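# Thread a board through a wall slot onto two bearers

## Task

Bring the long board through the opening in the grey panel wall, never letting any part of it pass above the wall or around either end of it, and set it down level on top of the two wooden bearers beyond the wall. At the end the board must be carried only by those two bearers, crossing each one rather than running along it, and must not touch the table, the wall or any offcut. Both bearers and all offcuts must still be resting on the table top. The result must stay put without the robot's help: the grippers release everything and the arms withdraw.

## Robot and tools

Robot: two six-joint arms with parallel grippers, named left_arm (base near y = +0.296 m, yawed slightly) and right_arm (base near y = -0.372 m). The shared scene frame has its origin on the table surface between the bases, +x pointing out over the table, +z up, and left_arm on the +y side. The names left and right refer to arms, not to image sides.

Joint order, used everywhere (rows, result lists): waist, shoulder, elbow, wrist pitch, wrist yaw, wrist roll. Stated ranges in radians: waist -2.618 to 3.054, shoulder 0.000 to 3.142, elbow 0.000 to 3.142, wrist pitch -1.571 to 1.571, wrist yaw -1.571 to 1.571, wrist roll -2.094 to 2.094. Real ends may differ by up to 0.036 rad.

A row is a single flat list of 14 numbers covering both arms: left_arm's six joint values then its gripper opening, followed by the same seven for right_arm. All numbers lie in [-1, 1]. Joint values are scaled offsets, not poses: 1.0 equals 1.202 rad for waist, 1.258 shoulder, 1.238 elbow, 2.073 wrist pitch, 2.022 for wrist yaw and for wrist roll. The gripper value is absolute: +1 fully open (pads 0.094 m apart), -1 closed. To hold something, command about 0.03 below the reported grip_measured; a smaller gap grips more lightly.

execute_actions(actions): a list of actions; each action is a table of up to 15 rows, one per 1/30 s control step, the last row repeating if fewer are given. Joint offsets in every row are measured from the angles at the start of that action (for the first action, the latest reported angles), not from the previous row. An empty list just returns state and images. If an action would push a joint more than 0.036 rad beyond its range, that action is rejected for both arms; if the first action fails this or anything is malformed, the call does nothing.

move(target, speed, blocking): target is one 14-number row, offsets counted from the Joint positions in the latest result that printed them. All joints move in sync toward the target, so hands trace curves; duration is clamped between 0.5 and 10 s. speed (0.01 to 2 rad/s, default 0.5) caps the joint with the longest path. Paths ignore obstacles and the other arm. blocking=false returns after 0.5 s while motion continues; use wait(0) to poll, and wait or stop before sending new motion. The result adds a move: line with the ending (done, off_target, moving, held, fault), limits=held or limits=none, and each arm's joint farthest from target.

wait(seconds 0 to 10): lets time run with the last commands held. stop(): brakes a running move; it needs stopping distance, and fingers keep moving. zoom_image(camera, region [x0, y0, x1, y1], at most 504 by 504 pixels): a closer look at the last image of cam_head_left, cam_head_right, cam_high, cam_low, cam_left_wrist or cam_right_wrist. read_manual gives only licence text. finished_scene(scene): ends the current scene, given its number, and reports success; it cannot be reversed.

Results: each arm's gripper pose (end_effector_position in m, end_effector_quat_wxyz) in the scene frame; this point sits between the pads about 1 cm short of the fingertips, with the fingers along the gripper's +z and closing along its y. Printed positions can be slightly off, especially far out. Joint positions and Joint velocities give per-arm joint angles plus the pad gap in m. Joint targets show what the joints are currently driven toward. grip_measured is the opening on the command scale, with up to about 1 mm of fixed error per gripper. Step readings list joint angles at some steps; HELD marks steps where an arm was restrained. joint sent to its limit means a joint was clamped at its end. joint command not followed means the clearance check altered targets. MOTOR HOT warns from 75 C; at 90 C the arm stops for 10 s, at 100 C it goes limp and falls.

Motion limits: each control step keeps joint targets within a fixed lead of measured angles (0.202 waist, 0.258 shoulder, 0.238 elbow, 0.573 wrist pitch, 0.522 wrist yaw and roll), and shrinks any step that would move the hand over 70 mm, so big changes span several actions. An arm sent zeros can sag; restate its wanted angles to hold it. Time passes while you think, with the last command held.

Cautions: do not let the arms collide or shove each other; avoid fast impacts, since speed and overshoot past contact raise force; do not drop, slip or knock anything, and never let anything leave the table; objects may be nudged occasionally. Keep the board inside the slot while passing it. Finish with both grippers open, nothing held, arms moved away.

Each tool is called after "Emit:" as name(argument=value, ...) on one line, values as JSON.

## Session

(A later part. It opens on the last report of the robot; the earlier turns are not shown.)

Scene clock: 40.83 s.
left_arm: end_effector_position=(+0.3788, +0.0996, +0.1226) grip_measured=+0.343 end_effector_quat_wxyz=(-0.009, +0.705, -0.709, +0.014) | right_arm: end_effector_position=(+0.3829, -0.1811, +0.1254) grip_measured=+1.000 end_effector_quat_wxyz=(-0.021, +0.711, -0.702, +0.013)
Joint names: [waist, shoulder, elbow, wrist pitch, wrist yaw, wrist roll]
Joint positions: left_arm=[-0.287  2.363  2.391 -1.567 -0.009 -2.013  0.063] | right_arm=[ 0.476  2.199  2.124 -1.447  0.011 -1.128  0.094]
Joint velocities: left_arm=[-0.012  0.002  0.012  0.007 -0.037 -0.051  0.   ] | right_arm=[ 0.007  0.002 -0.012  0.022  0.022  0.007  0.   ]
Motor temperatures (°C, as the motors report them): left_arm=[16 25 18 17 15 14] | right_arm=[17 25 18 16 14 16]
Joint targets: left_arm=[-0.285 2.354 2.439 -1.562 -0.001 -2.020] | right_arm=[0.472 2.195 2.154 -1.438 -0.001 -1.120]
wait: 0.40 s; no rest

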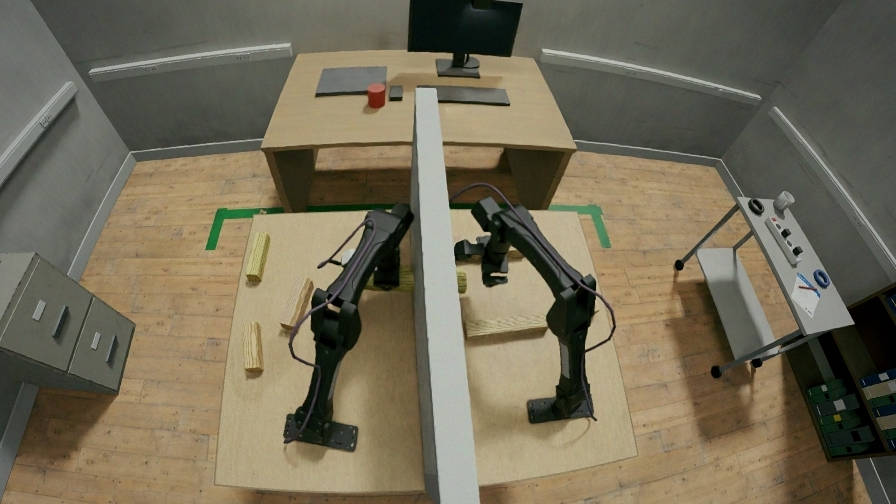

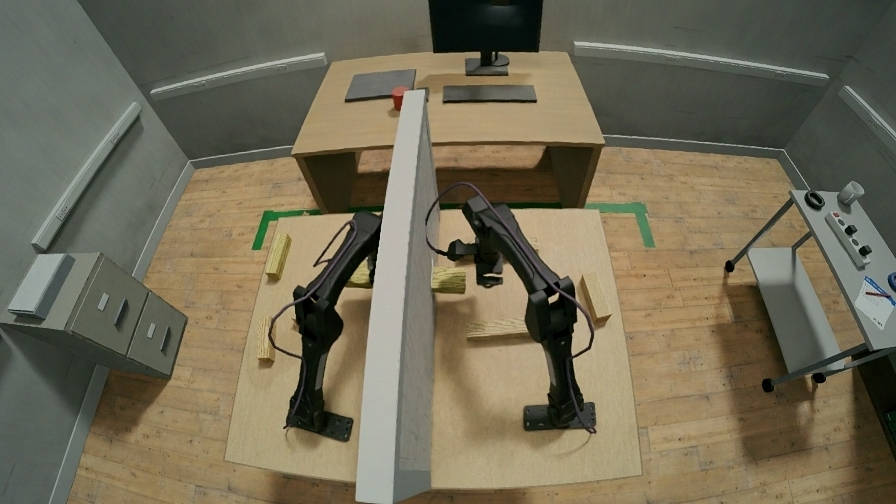

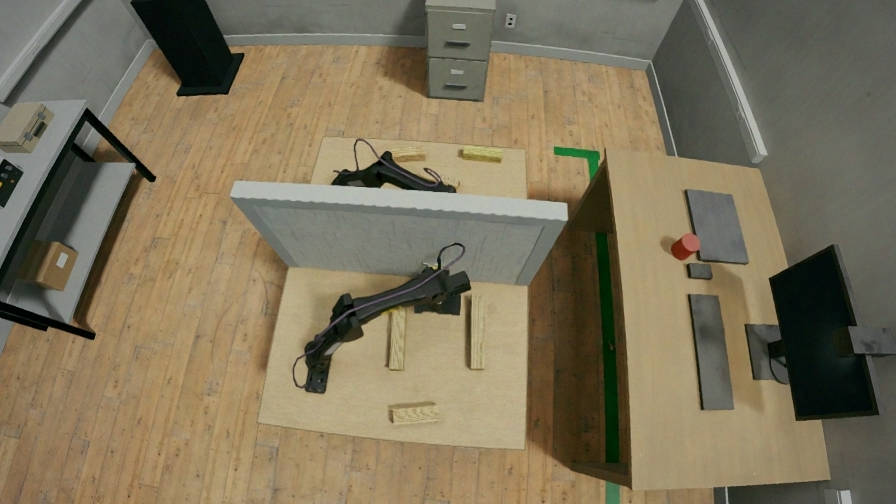

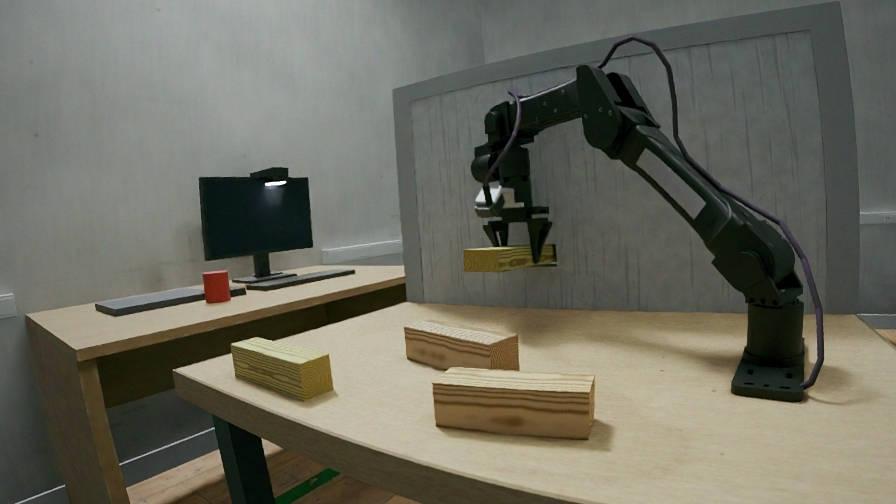

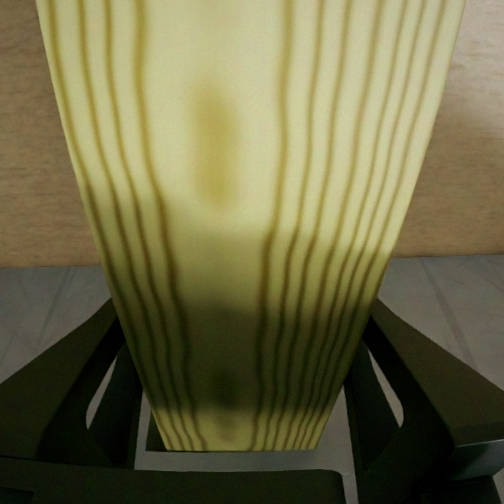

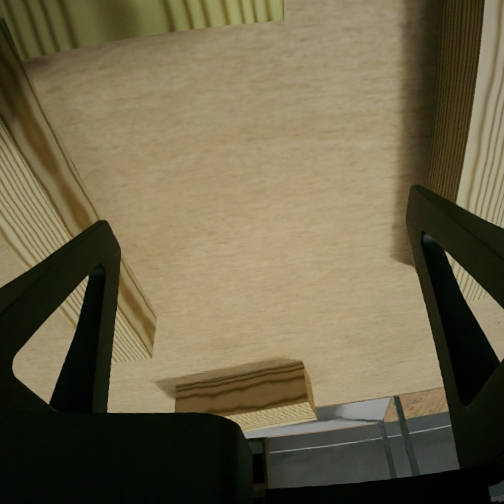

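Emit:
execute_actions(actions=[[[0.0017,-0.0072,0.0388,0.0024,0.0040,-0.0035,0.28,-0.0028,-0.0026,0.0252,0.0040,-0.0059,0.0044,1],[0.0017,-0.0072,0.0388,0.0024,0.0040,-0.0035,0.28,-0.0013,-0.0008,0.0282,0.0030,-0.0059,0.0055,1],[0.0017,-0.0072,0.0388,0.0024,0.0040,-0.0035,0.28,0.0012,0.0021,0.0330,0.0014,-0.0059,0.0072,1],[0.0017,-0.0072,0.0388,0.0024,0.0040,-0.0035,0.28,0.0044,0.0060,0.0395,-0.0008,-0.0059,0.0096,1],[0.0017,-0.0072,0.0388,0.0024,0.0040,-0.0035,0.28,0.0084,0.0108,0.0473,-0.0034,-0.0059,0.0124,1],[0.0017,-0.0072,0.0388,0.0024,0.0040,-0.0035,0.28,0.0128,0.0161,0.0561,-0.0063,-0.0059,0.0156,1],[0.0017,-0.0072,0.0388,0.0024,0.0040,-0.0035,0.28,0.0176,0.0218,0.0655,-0.0094,-0.0059,0.0190,1],[0.0017,-0.0072,0.0388,0.0024,0.0040,-0.0035,0.28,0.0224,0.0277,0.0751,-0.0126,-0.0059,0.0226,1],[0.0017,-0.0072,0.0388,0.0024,0.0040,-0.0035,0.28,0.0272,0.0334,0.0845,-0.0157,-0.0059,0.0260,1],[0.0017,-0.0072,0.0388,0.0024,0.0040,-0.0035,0.28,0.0317,0.0387,0.0934,-0.0187,-0.0059,0.0292,1],[0.0017,-0.0072,0.0388,0.0024,0.0040,-0.0035,0.28,0.0356,0.0435,0.1012,-0.0212,-0.0059,0.0320,1],[0.0017,-0.0072,0.0388,0.0024,0.0040,-0.0035,0.28,0.0388,0.0474,0.1076,-0.0234,-0.0059,0.0344,1],[0.0017,-0.0072,0.0388,0.0024,0.0040,-0.0035,0.28,0.0413,0.0503,0.1124,-0.0250,-0.0059,0.0361,1],[0.0017,-0.0072,0.0388,0.0024,0.0040,-0.0035,0.28,0.0428,0.0521,0.1154,-0.0260,-0.0059,0.0372,1],[0.0017,-0.0072,0.0388,0.0024,0.0040,-0.0035,0.28,0.0433,0.0527,0.1164,-0.0263,-0.0059,0.0376,1]]])

Emit:
wait(seconds=0.4)

Scene clock: 44.17 s.
left_arm: end_effector_position=(+0.3788, +0.0996, +0.1226) grip_measured=+0.343 end_effector_quat_wxyz=(-0.009, +0.705, -0.709, +0.014) | right_arm: end_effector_position=(+0.3883, -0.1572, +0.1327) grip_measured=+1.000 end_effector_quat_wxyz=(-0.037, +0.707, -0.706, +0.017)
Joint names: [waist, shoulder, elbow, wrist pitch, wrist yaw, wrist roll]
Joint positions: left_arm=[-0.287  2.363  2.391 -1.567 -0.009 -2.014  0.063] | right_arm=[ 0.519  2.25   2.234 -1.475  0.011 -1.075  0.094]
Joint velocities: left_arm=[-0.007  0.027 -0.002 -0.007 -0.007 -0.037  0.   ] | right_arm=[ 0.139  0.095  0.09  -0.066 -0.022  0.125  0.   ]
Motor temperatures (°C, as the motors report them): left_arm=[16 25 19 17 15 14] | right_arm=[17 26 18 16 14 16]
Joint targets: left_arm=[-0.285 2.354 2.439 -1.562 -0.001 -2.020] | right_arm=[0.528 2.265 2.268 -1.502 -0.001 -1.052]
Step readings (joint positions):
0: left_arm=[-0.287 2.363 2.391 -1.567 -0.009 -2.014] | right_arm=[0.476 2.199 2.124 -1.447 0.011 -1.126]
1: left_arm=[-0.287 2.363 2.391 -1.567 -0.009 -2.014] | right_arm=[0.476 2.199 2.124 -1.447 0.011 -1.126]
2: left_arm=[-0.287 2.363 2.391 -1.567 -0.009 -2.014] | right_arm=[0.476 2.199 2.124 -1.447 0.011 -1.126]
4: left_arm=[-0.287 2.363 2.391 -1.567 -0.009 -2.014] | right_arm=[0.476 2.200 2.127 -1.448 0.011 -1.123]
8: left_arm=[-0.287 2.363 2.391 -1.567 -0.009 -2.014] | right_arm=[0.480 2.213 2.169 -1.453 0.011 -1.109]
15: Joint positions above

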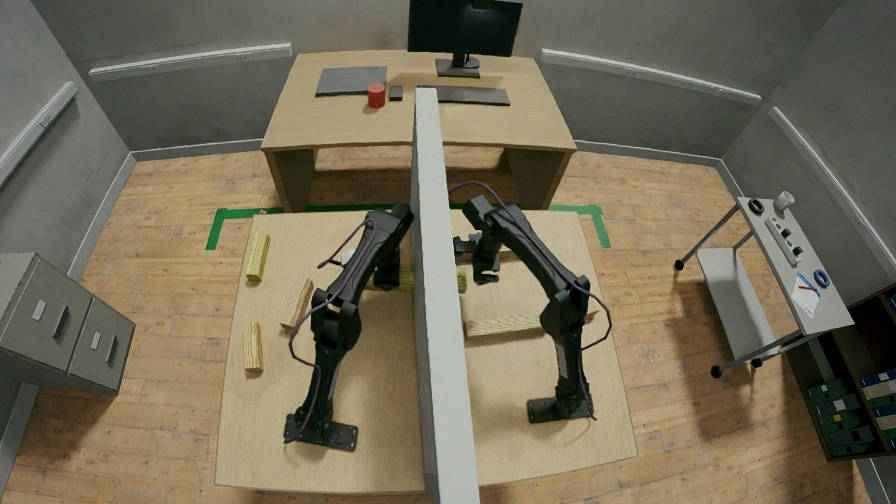

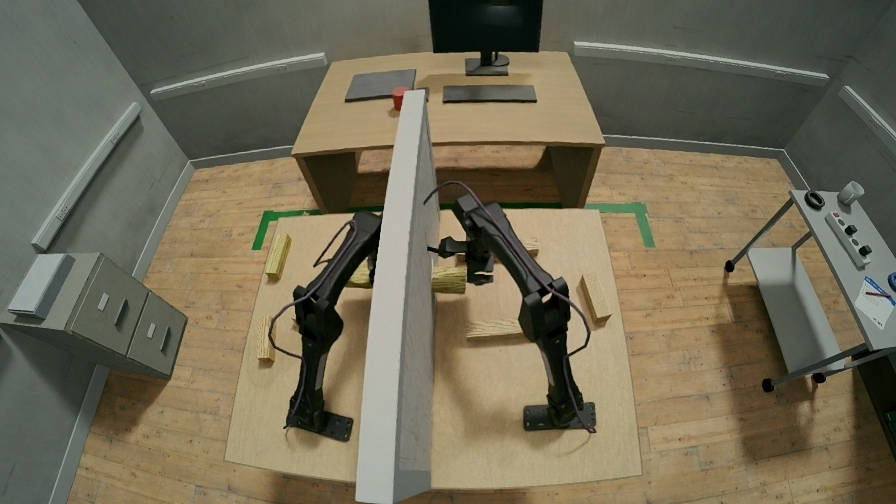

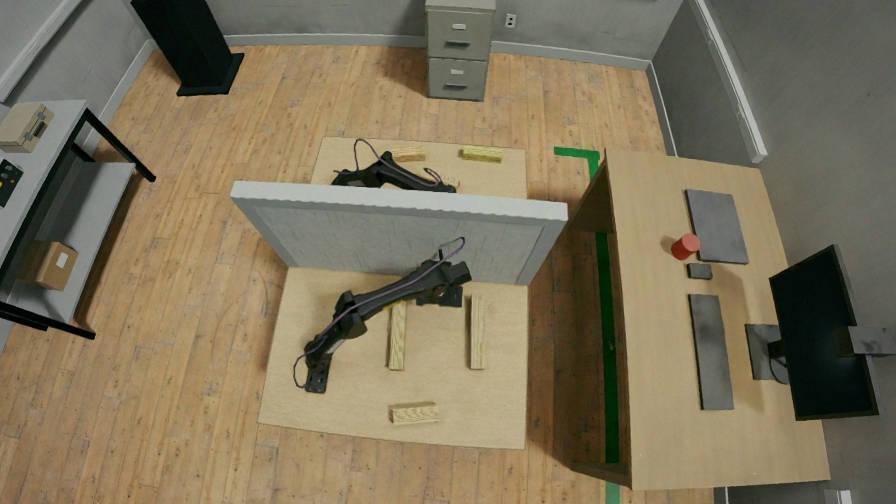

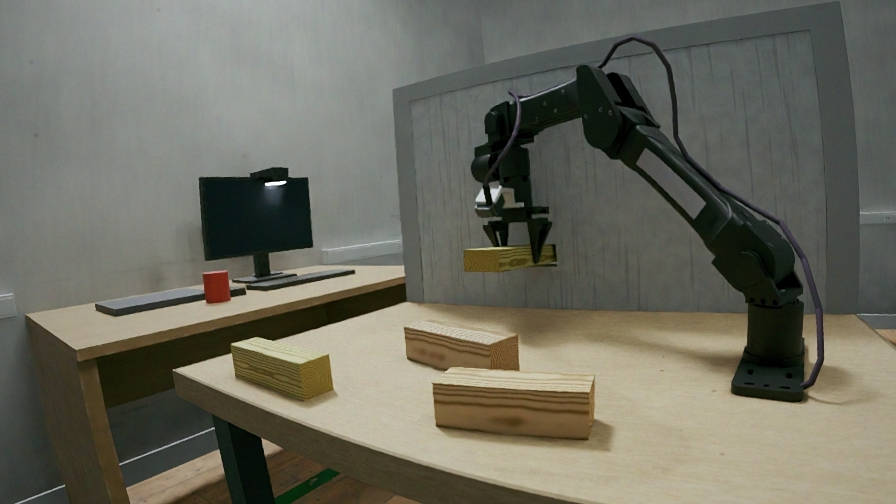

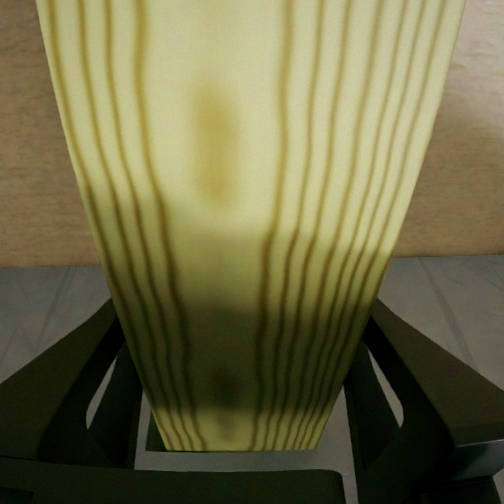

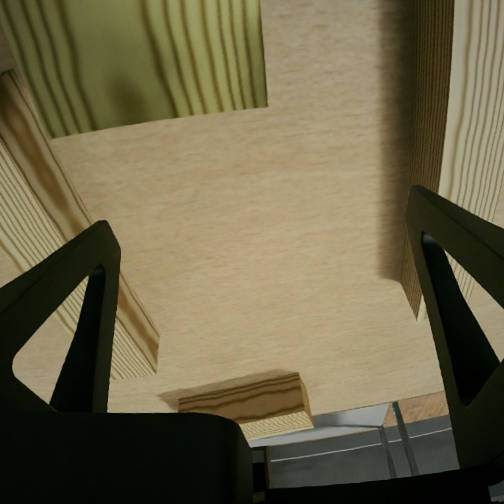

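Scene clock: 44.57 s.
left_arm: end_effector_position=(+0.3788, +0.0996, +0.1226) grip_measured=+0.343 end_effector_quat_wxyz=(-0.009, +0.705, -0.709, +0.014) | right_arm: end_effector_position=(+0.3840, -0.1560, +0.1294) grip_measured=+1.000 end_effector_quat_wxyz=(-0.027, +0.705, -0.709, +0.013)
Joint names: [waist, shoulder, elbow, wrist pitch, wrist yaw, wrist roll]
Joint positions: left_arm=[-0.287  2.363  2.391 -1.567 -0.009 -2.014  0.063] | right_arm=[ 0.525  2.258  2.236 -1.49   0.011 -1.06   0.094]
Joint velocities: left_arm=[-0.007 -0.007 -0.002 -0.007  0.037 -0.007 -0.001] | right_arm=[ 0.002 -0.022 -0.017 -0.022  0.007 -0.051  0.   ]
Motor temperatures (°C, as the motors report them): left_arm=[16 25 19 17 15 14] | right_arm=[17 26 18 16 14 16]
Joint targets: left_arm=[-0.285 2.354 2.439 -1.562 -0.001 -2.020] | right_arm=[0.528 2.265 2.268 -1.502 -0.001 -1.052]
wait: 0.40 s; no rest

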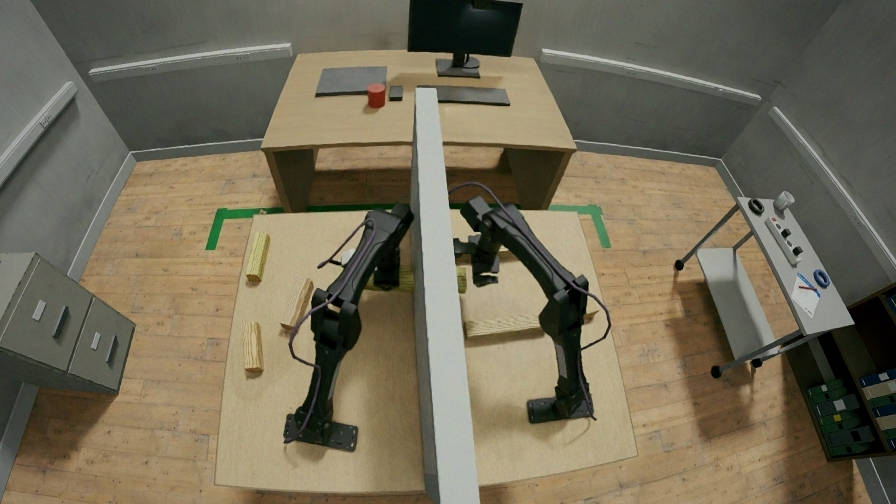

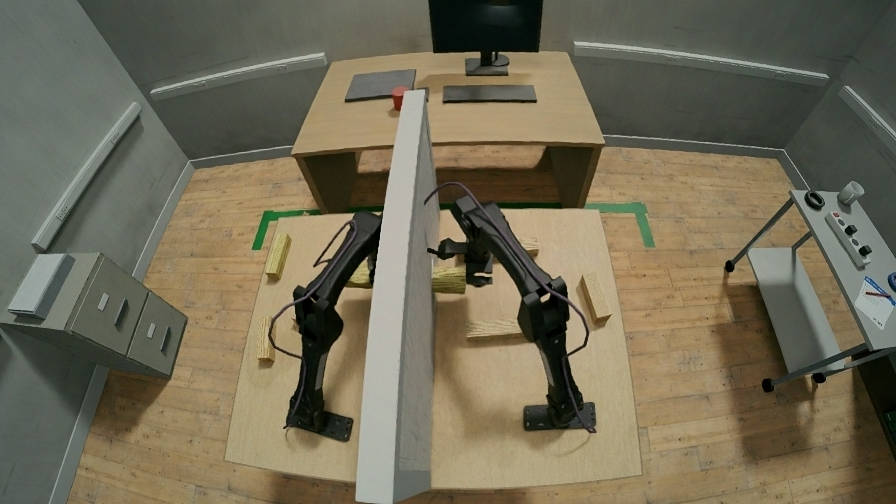

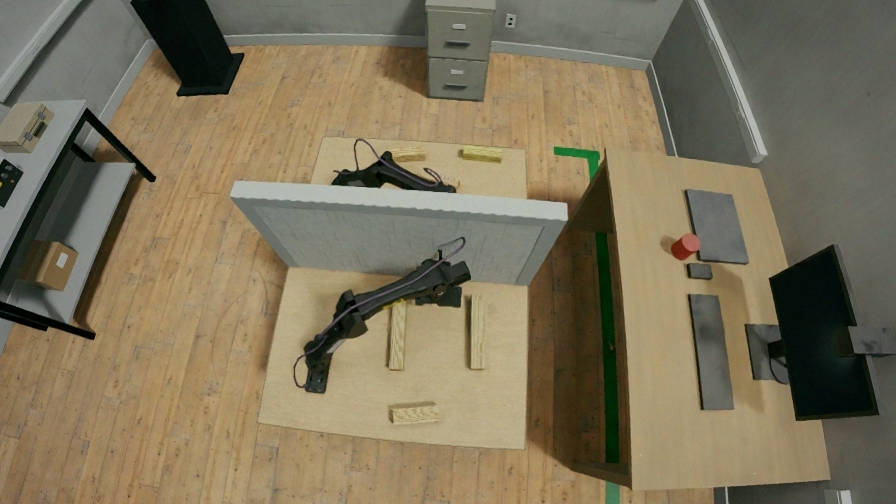

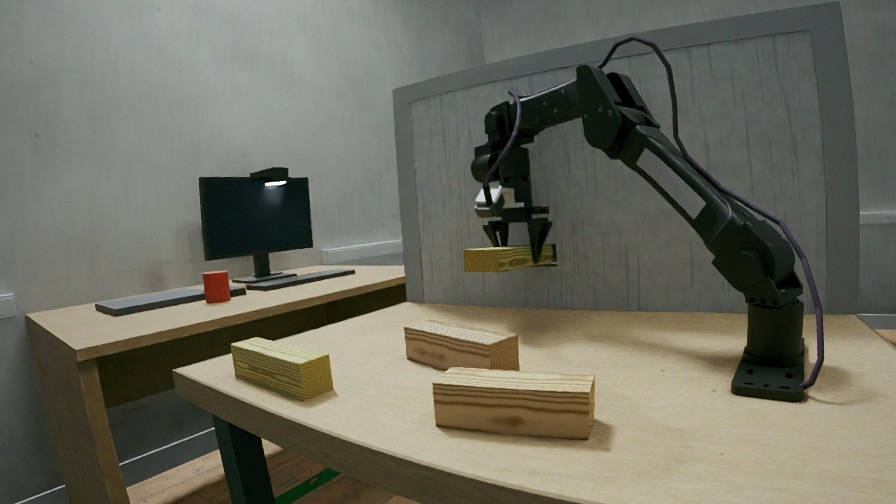

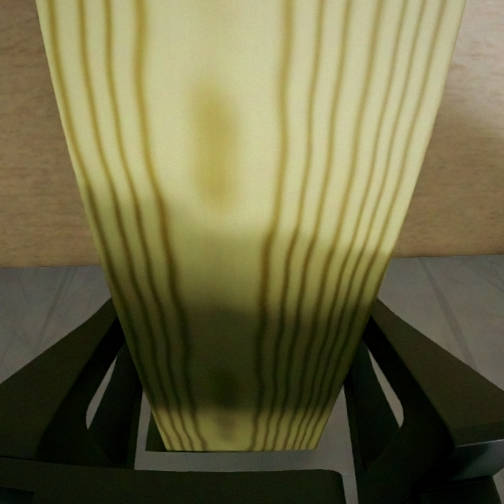

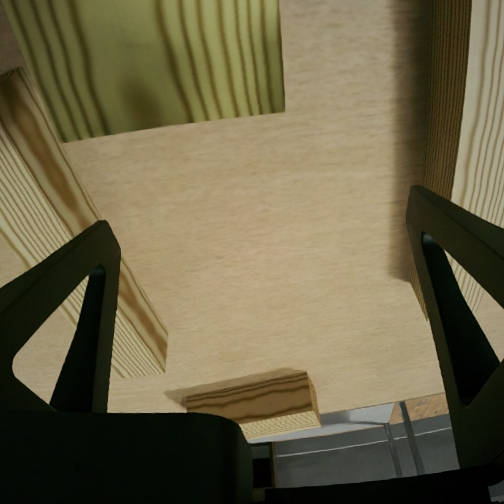

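Emit:
zoom_image(camera="cam_head_right", region=[405, 215, 525, 305])

Emit:
zoom_image(camera="cam_high", region=[380, 220, 500, 320])

Region (405, 215, 525, 305) of cam_head_right's 896x504 image, scaled by 4.200, with more detail than that image has; it fills the top 378 rows of this view, and the rest is white.

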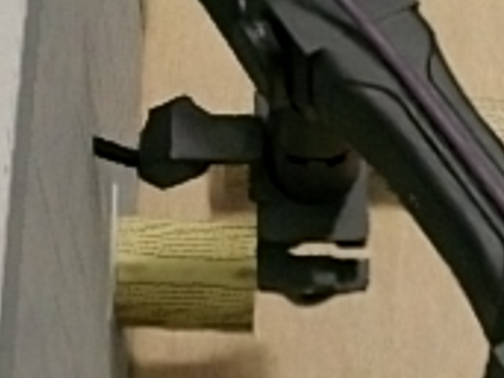

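Region (380, 220, 500, 320) of cam_high's 896x504 image, scaled by 4.200, with more detail than that image has.

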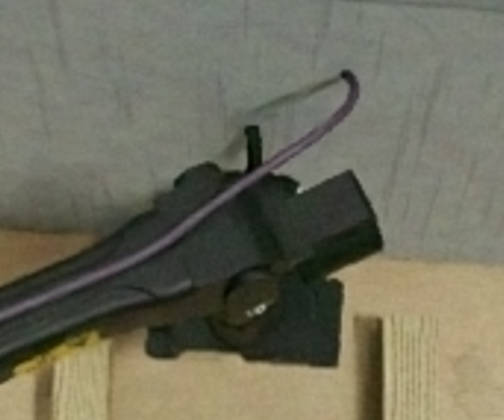

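Emit:
zoom_image(camera="cam_head_left", region=[320, 230, 480, 310])

Emit:
zoom_image(camera="cam_head_right", region=[320, 230, 480, 310])

Region (320, 230, 480, 310) of cam_head_left's 896x504 image, scaled by 3.150, with more detail than that image has.

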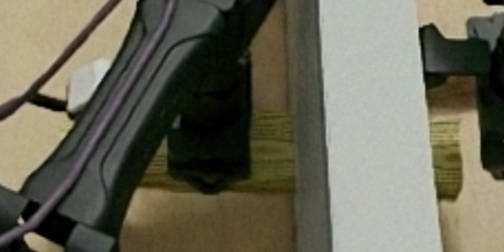

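Region (320, 230, 480, 310) of cam_head_right's 896x504 image, scaled by 3.150, with more detail than that image has.

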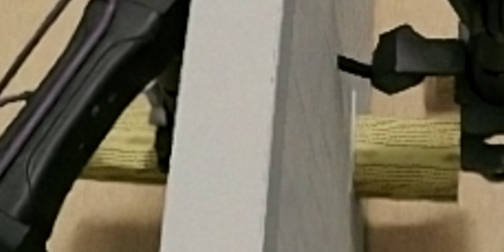

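Emit:
execute_actions(actions=[[[0.0017,-0.0072,0.0388,0.0024,0.0040,-0.0030,0.28,0.0016,0.0037,0.0214,-0.0040,-0.0073,0.0034,1],[0.0017,-0.0072,0.0388,0.0024,0.0040,-0.0030,0.28,-0.0012,-0.0021,0.0083,0.0013,-0.0116,0.0018,1],[0.0017,-0.0072,0.0388,0.0024,0.0040,-0.0030,0.28,-0.0057,-0.0115,-0.0129,0.0100,-0.0185,-0.0009,1],[0.0017,-0.0072,0.0388,0.0024,0.0040,-0.0030,0.28,-0.0117,-0.0240,-0.0413,0.0216,-0.0277,-0.0045,1],[0.0017,-0.0072,0.0388,0.0024,0.0040,-0.0030,0.28,-0.0190,-0.0391,-0.0756,0.0356,-0.0389,-0.0088,1],[0.0017,-0.0072,0.0388,0.0024,0.0040,-0.0030,0.28,-0.0271,-0.0561,-0.1144,0.0513,-0.0515,-0.0137,1],[0.0017,-0.0072,0.0388,0.0024,0.0040,-0.0030,0.28,-0.0359,-0.0744,-0.1558,0.0683,-0.0650,-0.0189,1],[0.0017,-0.0072,0.0388,0.0024,0.0040,-0.0030,0.28,-0.0449,-0.0931,-0.1983,0.0856,-0.0788,-0.0242,1],[0.0017,-0.0072,0.0388,0.0024,0.0040,-0.0030,0.28,-0.0537,-0.1114,-0.2397,0.1025,-0.0923,-0.0294,1],[0.0017,-0.0072,0.0388,0.0024,0.0040,-0.0030,0.28,-0.0619,-0.1284,-0.2785,0.1183,-0.1049,-0.0343,1],[0.0017,-0.0072,0.0388,0.0024,0.0040,-0.0030,0.28,-0.0691,-0.1435,-0.3128,0.1322,-0.1161,-0.0386,1],[0.0017,-0.0072,0.0388,0.0024,0.0040,-0.0030,0.28,-0.0751,-0.1560,-0.3412,0.1438,-0.1253,-0.0422,1],[0.0017,-0.0072,0.0388,0.0024,0.0040,-0.0030,0.28,-0.0796,-0.1654,-0.3624,0.1525,-0.1322,-0.0449,1],[0.0017,-0.0072,0.0388,0.0024,0.0040,-0.0030,0.28,-0.0824,-0.1712,-0.3755,0.1578,-0.1365,-0.0465,1],[0.0017,-0.0072,0.0388,0.0024,0.0040,-0.0030,0.28,-0.0833,-0.1731,-0.3799,0.1596,-0.1379,-0.0471,1]]])

Emit:
wait(seconds=0.5)

Scene clock: 49.90 s.
left_arm: end_effector_position=(+0.3788, +0.0996, +0.1226) grip_measured=+0.343 end_effector_quat_wxyz=(-0.009, +0.705, -0.709, +0.014) | right_arm: end_effector_position=(+0.3545, -0.1770, +0.0962) grip_measured=+1.000 end_effector_quat_wxyz=(-0.054, +0.693, -0.714, -0.079)
Joint names: [waist, shoulder, elbow, wrist pitch, wrist yaw, wrist roll]
Joint positions: left_arm=[-0.287  2.363  2.391 -1.567 -0.009 -2.014  0.063] | right_arm=[ 0.431  2.076  1.803 -1.252 -0.185 -1.126  0.094]
Joint velocities: left_arm=[ 0.002  0.007 -0.012 -0.022 -0.007 -0.037 -0.001] | right_arm=[-0.203 -0.203 -0.51   0.447 -0.359 -0.154  0.   ]
Motor temperatures (°C, as the motors report them): left_arm=[16 26 19 17 15 14] | right_arm=[17 26 19 16 14 16]
Joint targets: left_arm=[-0.285 2.354 2.439 -1.562 -0.001 -2.020] | right_arm=[0.425 2.040 1.766 -1.159 -0.268 -1.155]
Step readings (joint positions):
0: left_arm=[-0.287 2.363 2.391 -1.567 -0.009 -2.014] | right_arm=[0.525 2.258 2.236 -1.491 0.011 -1.059]
1: left_arm=[-0.287 2.363 2.391 -1.567 -0.009 -2.014] | right_arm=[0.525 2.258 2.236 -1.491 0.011 -1.059]
2: left_arm=[-0.287 2.363 2.391 -1.567 -0.009 -2.014] | right_arm=[0.525 2.258 2.236 -1.491 0.010 -1.059]
4: left_arm=[-0.287 2.363 2.391 -1.567 -0.009 -2.014] | right_arm=[0.525 2.255 2.229 -1.482 0.001 -1.060]
8: left_arm=[-0.287 2.363 2.391 -1.567 -0.009 -2.014] | right_arm=[0.507 2.195 2.087 -1.404 -0.057 -1.077]
15: Joint positions above

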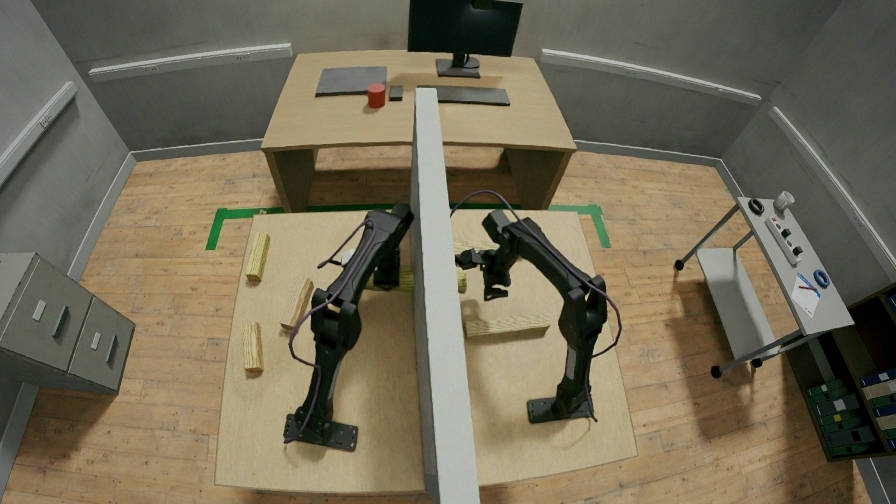

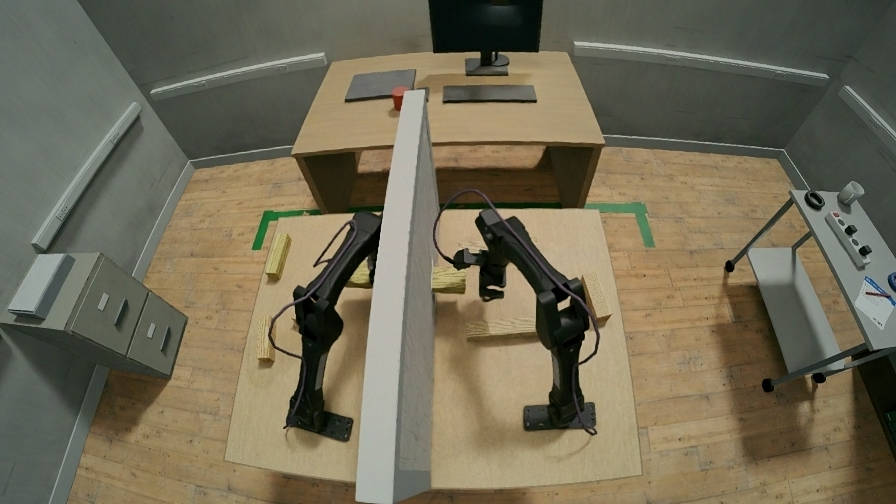

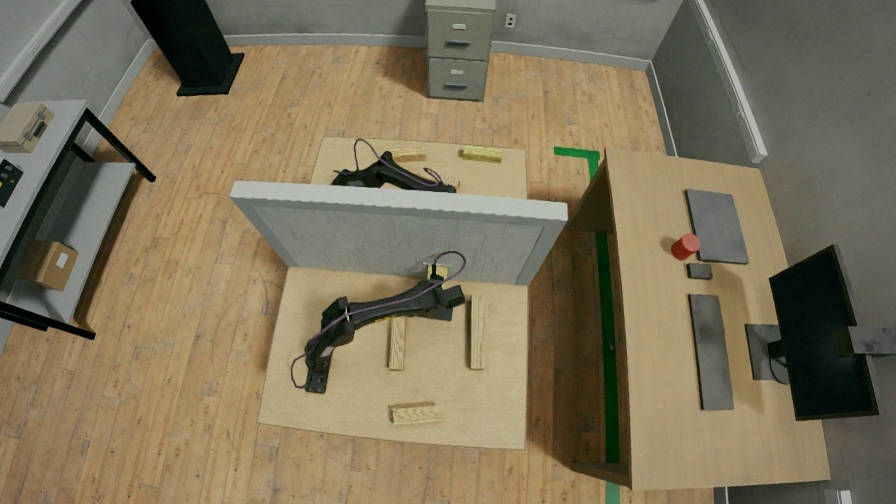

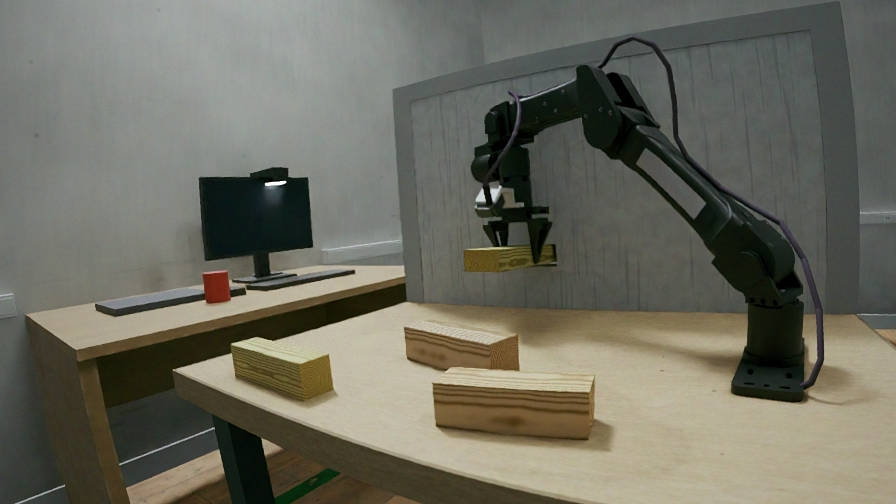

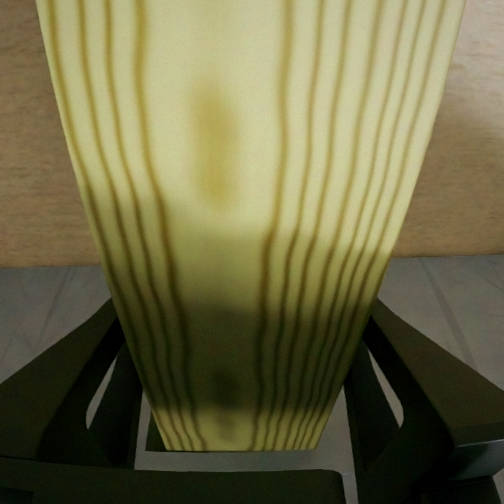

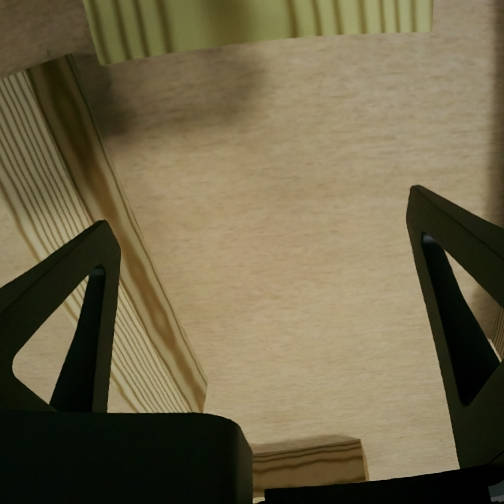

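Scene clock: 50.40 s.
left_arm: end_effector_position=(+0.3788, +0.0996, +0.1226) grip_measured=+0.343 end_effector_quat_wxyz=(-0.009, +0.705, -0.709, +0.014) | right_arm: end_effector_position=(+0.3654, -0.1642, +0.0999) grip_measured=+1.000 end_effector_quat_wxyz=(-0.100, +0.699, -0.702, -0.091)
Joint names: [waist, shoulder, elbow, wrist pitch, wrist yaw, wrist roll]
Joint positions: left_arm=[-0.287  2.363  2.391 -1.567 -0.009 -2.014  0.063] | right_arm=[ 0.425  2.062  1.783 -1.17  -0.243 -1.148  0.094]
Joint velocities: left_arm=[ 0.017 -0.007 -0.017  0.007 -0.007  0.007 -0.   ] | right_arm=[-0.012  0.002 -0.002  0.066 -0.037 -0.007  0.   ]
Motor temperatures (°C, as the motors report them): left_arm=[16 26 19 17 15 14] | right_arm=[17 27 18 16 14 16]
Joint targets: left_arm=[-0.285 2.354 2.439 -1.562 -0.001 -2.020] | right_arm=[0.425 2.040 1.766 -1.159 -0.268 -1.156]
wait: 0.50 s; no rest

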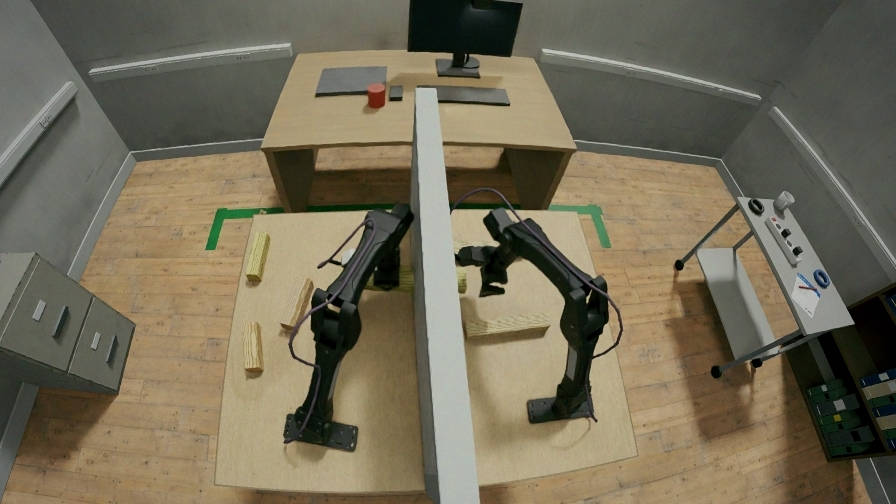

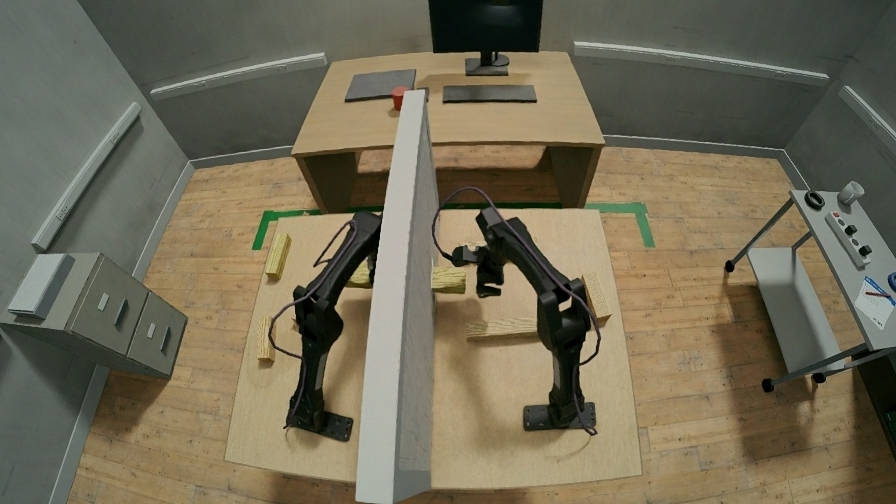

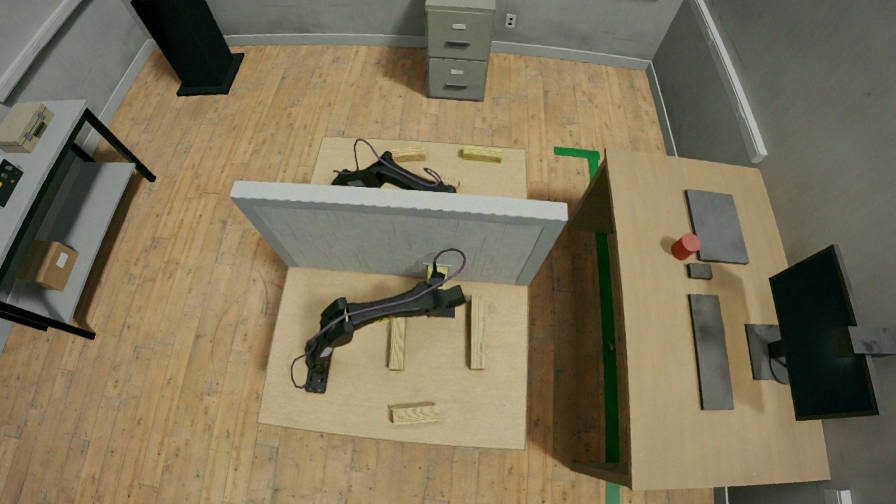

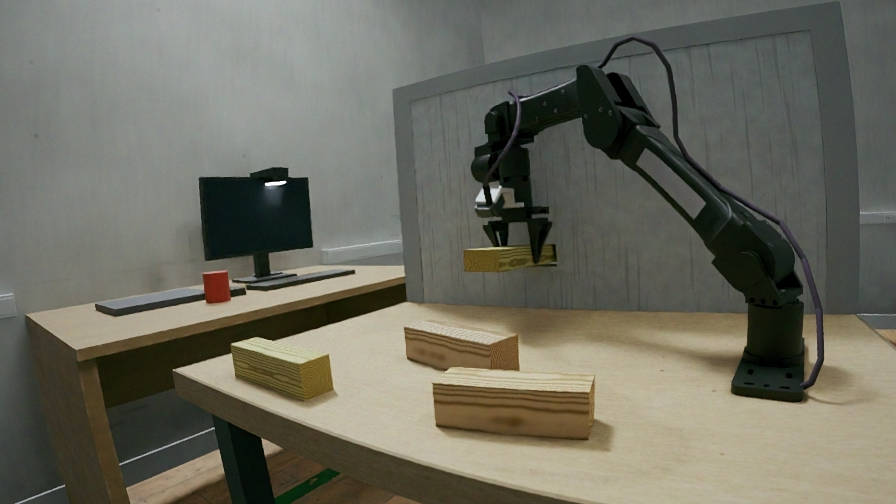

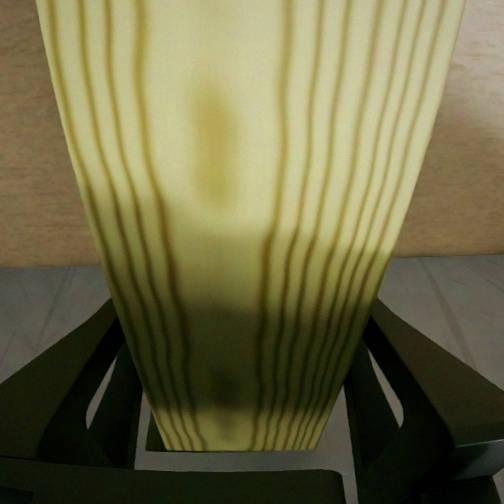

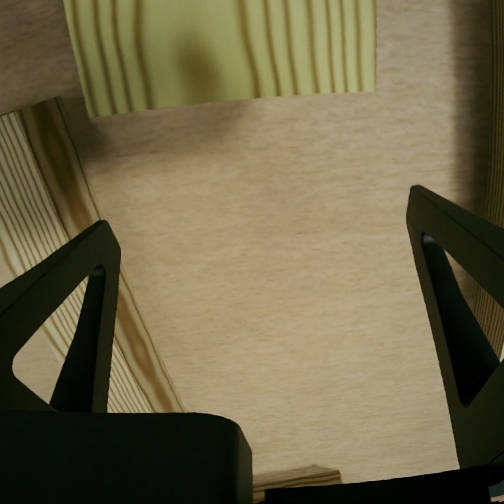

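Emit:
zoom_image(camera="cam_head_right", region=[405, 225, 525, 315])

Region (405, 225, 525, 315) of cam_head_right's 896x504 image, scaled by 4.200, with more detail than that image has; it fills the top 378 rows of this view, and the rest is white.

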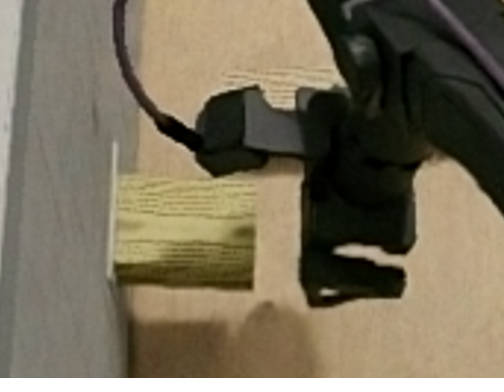

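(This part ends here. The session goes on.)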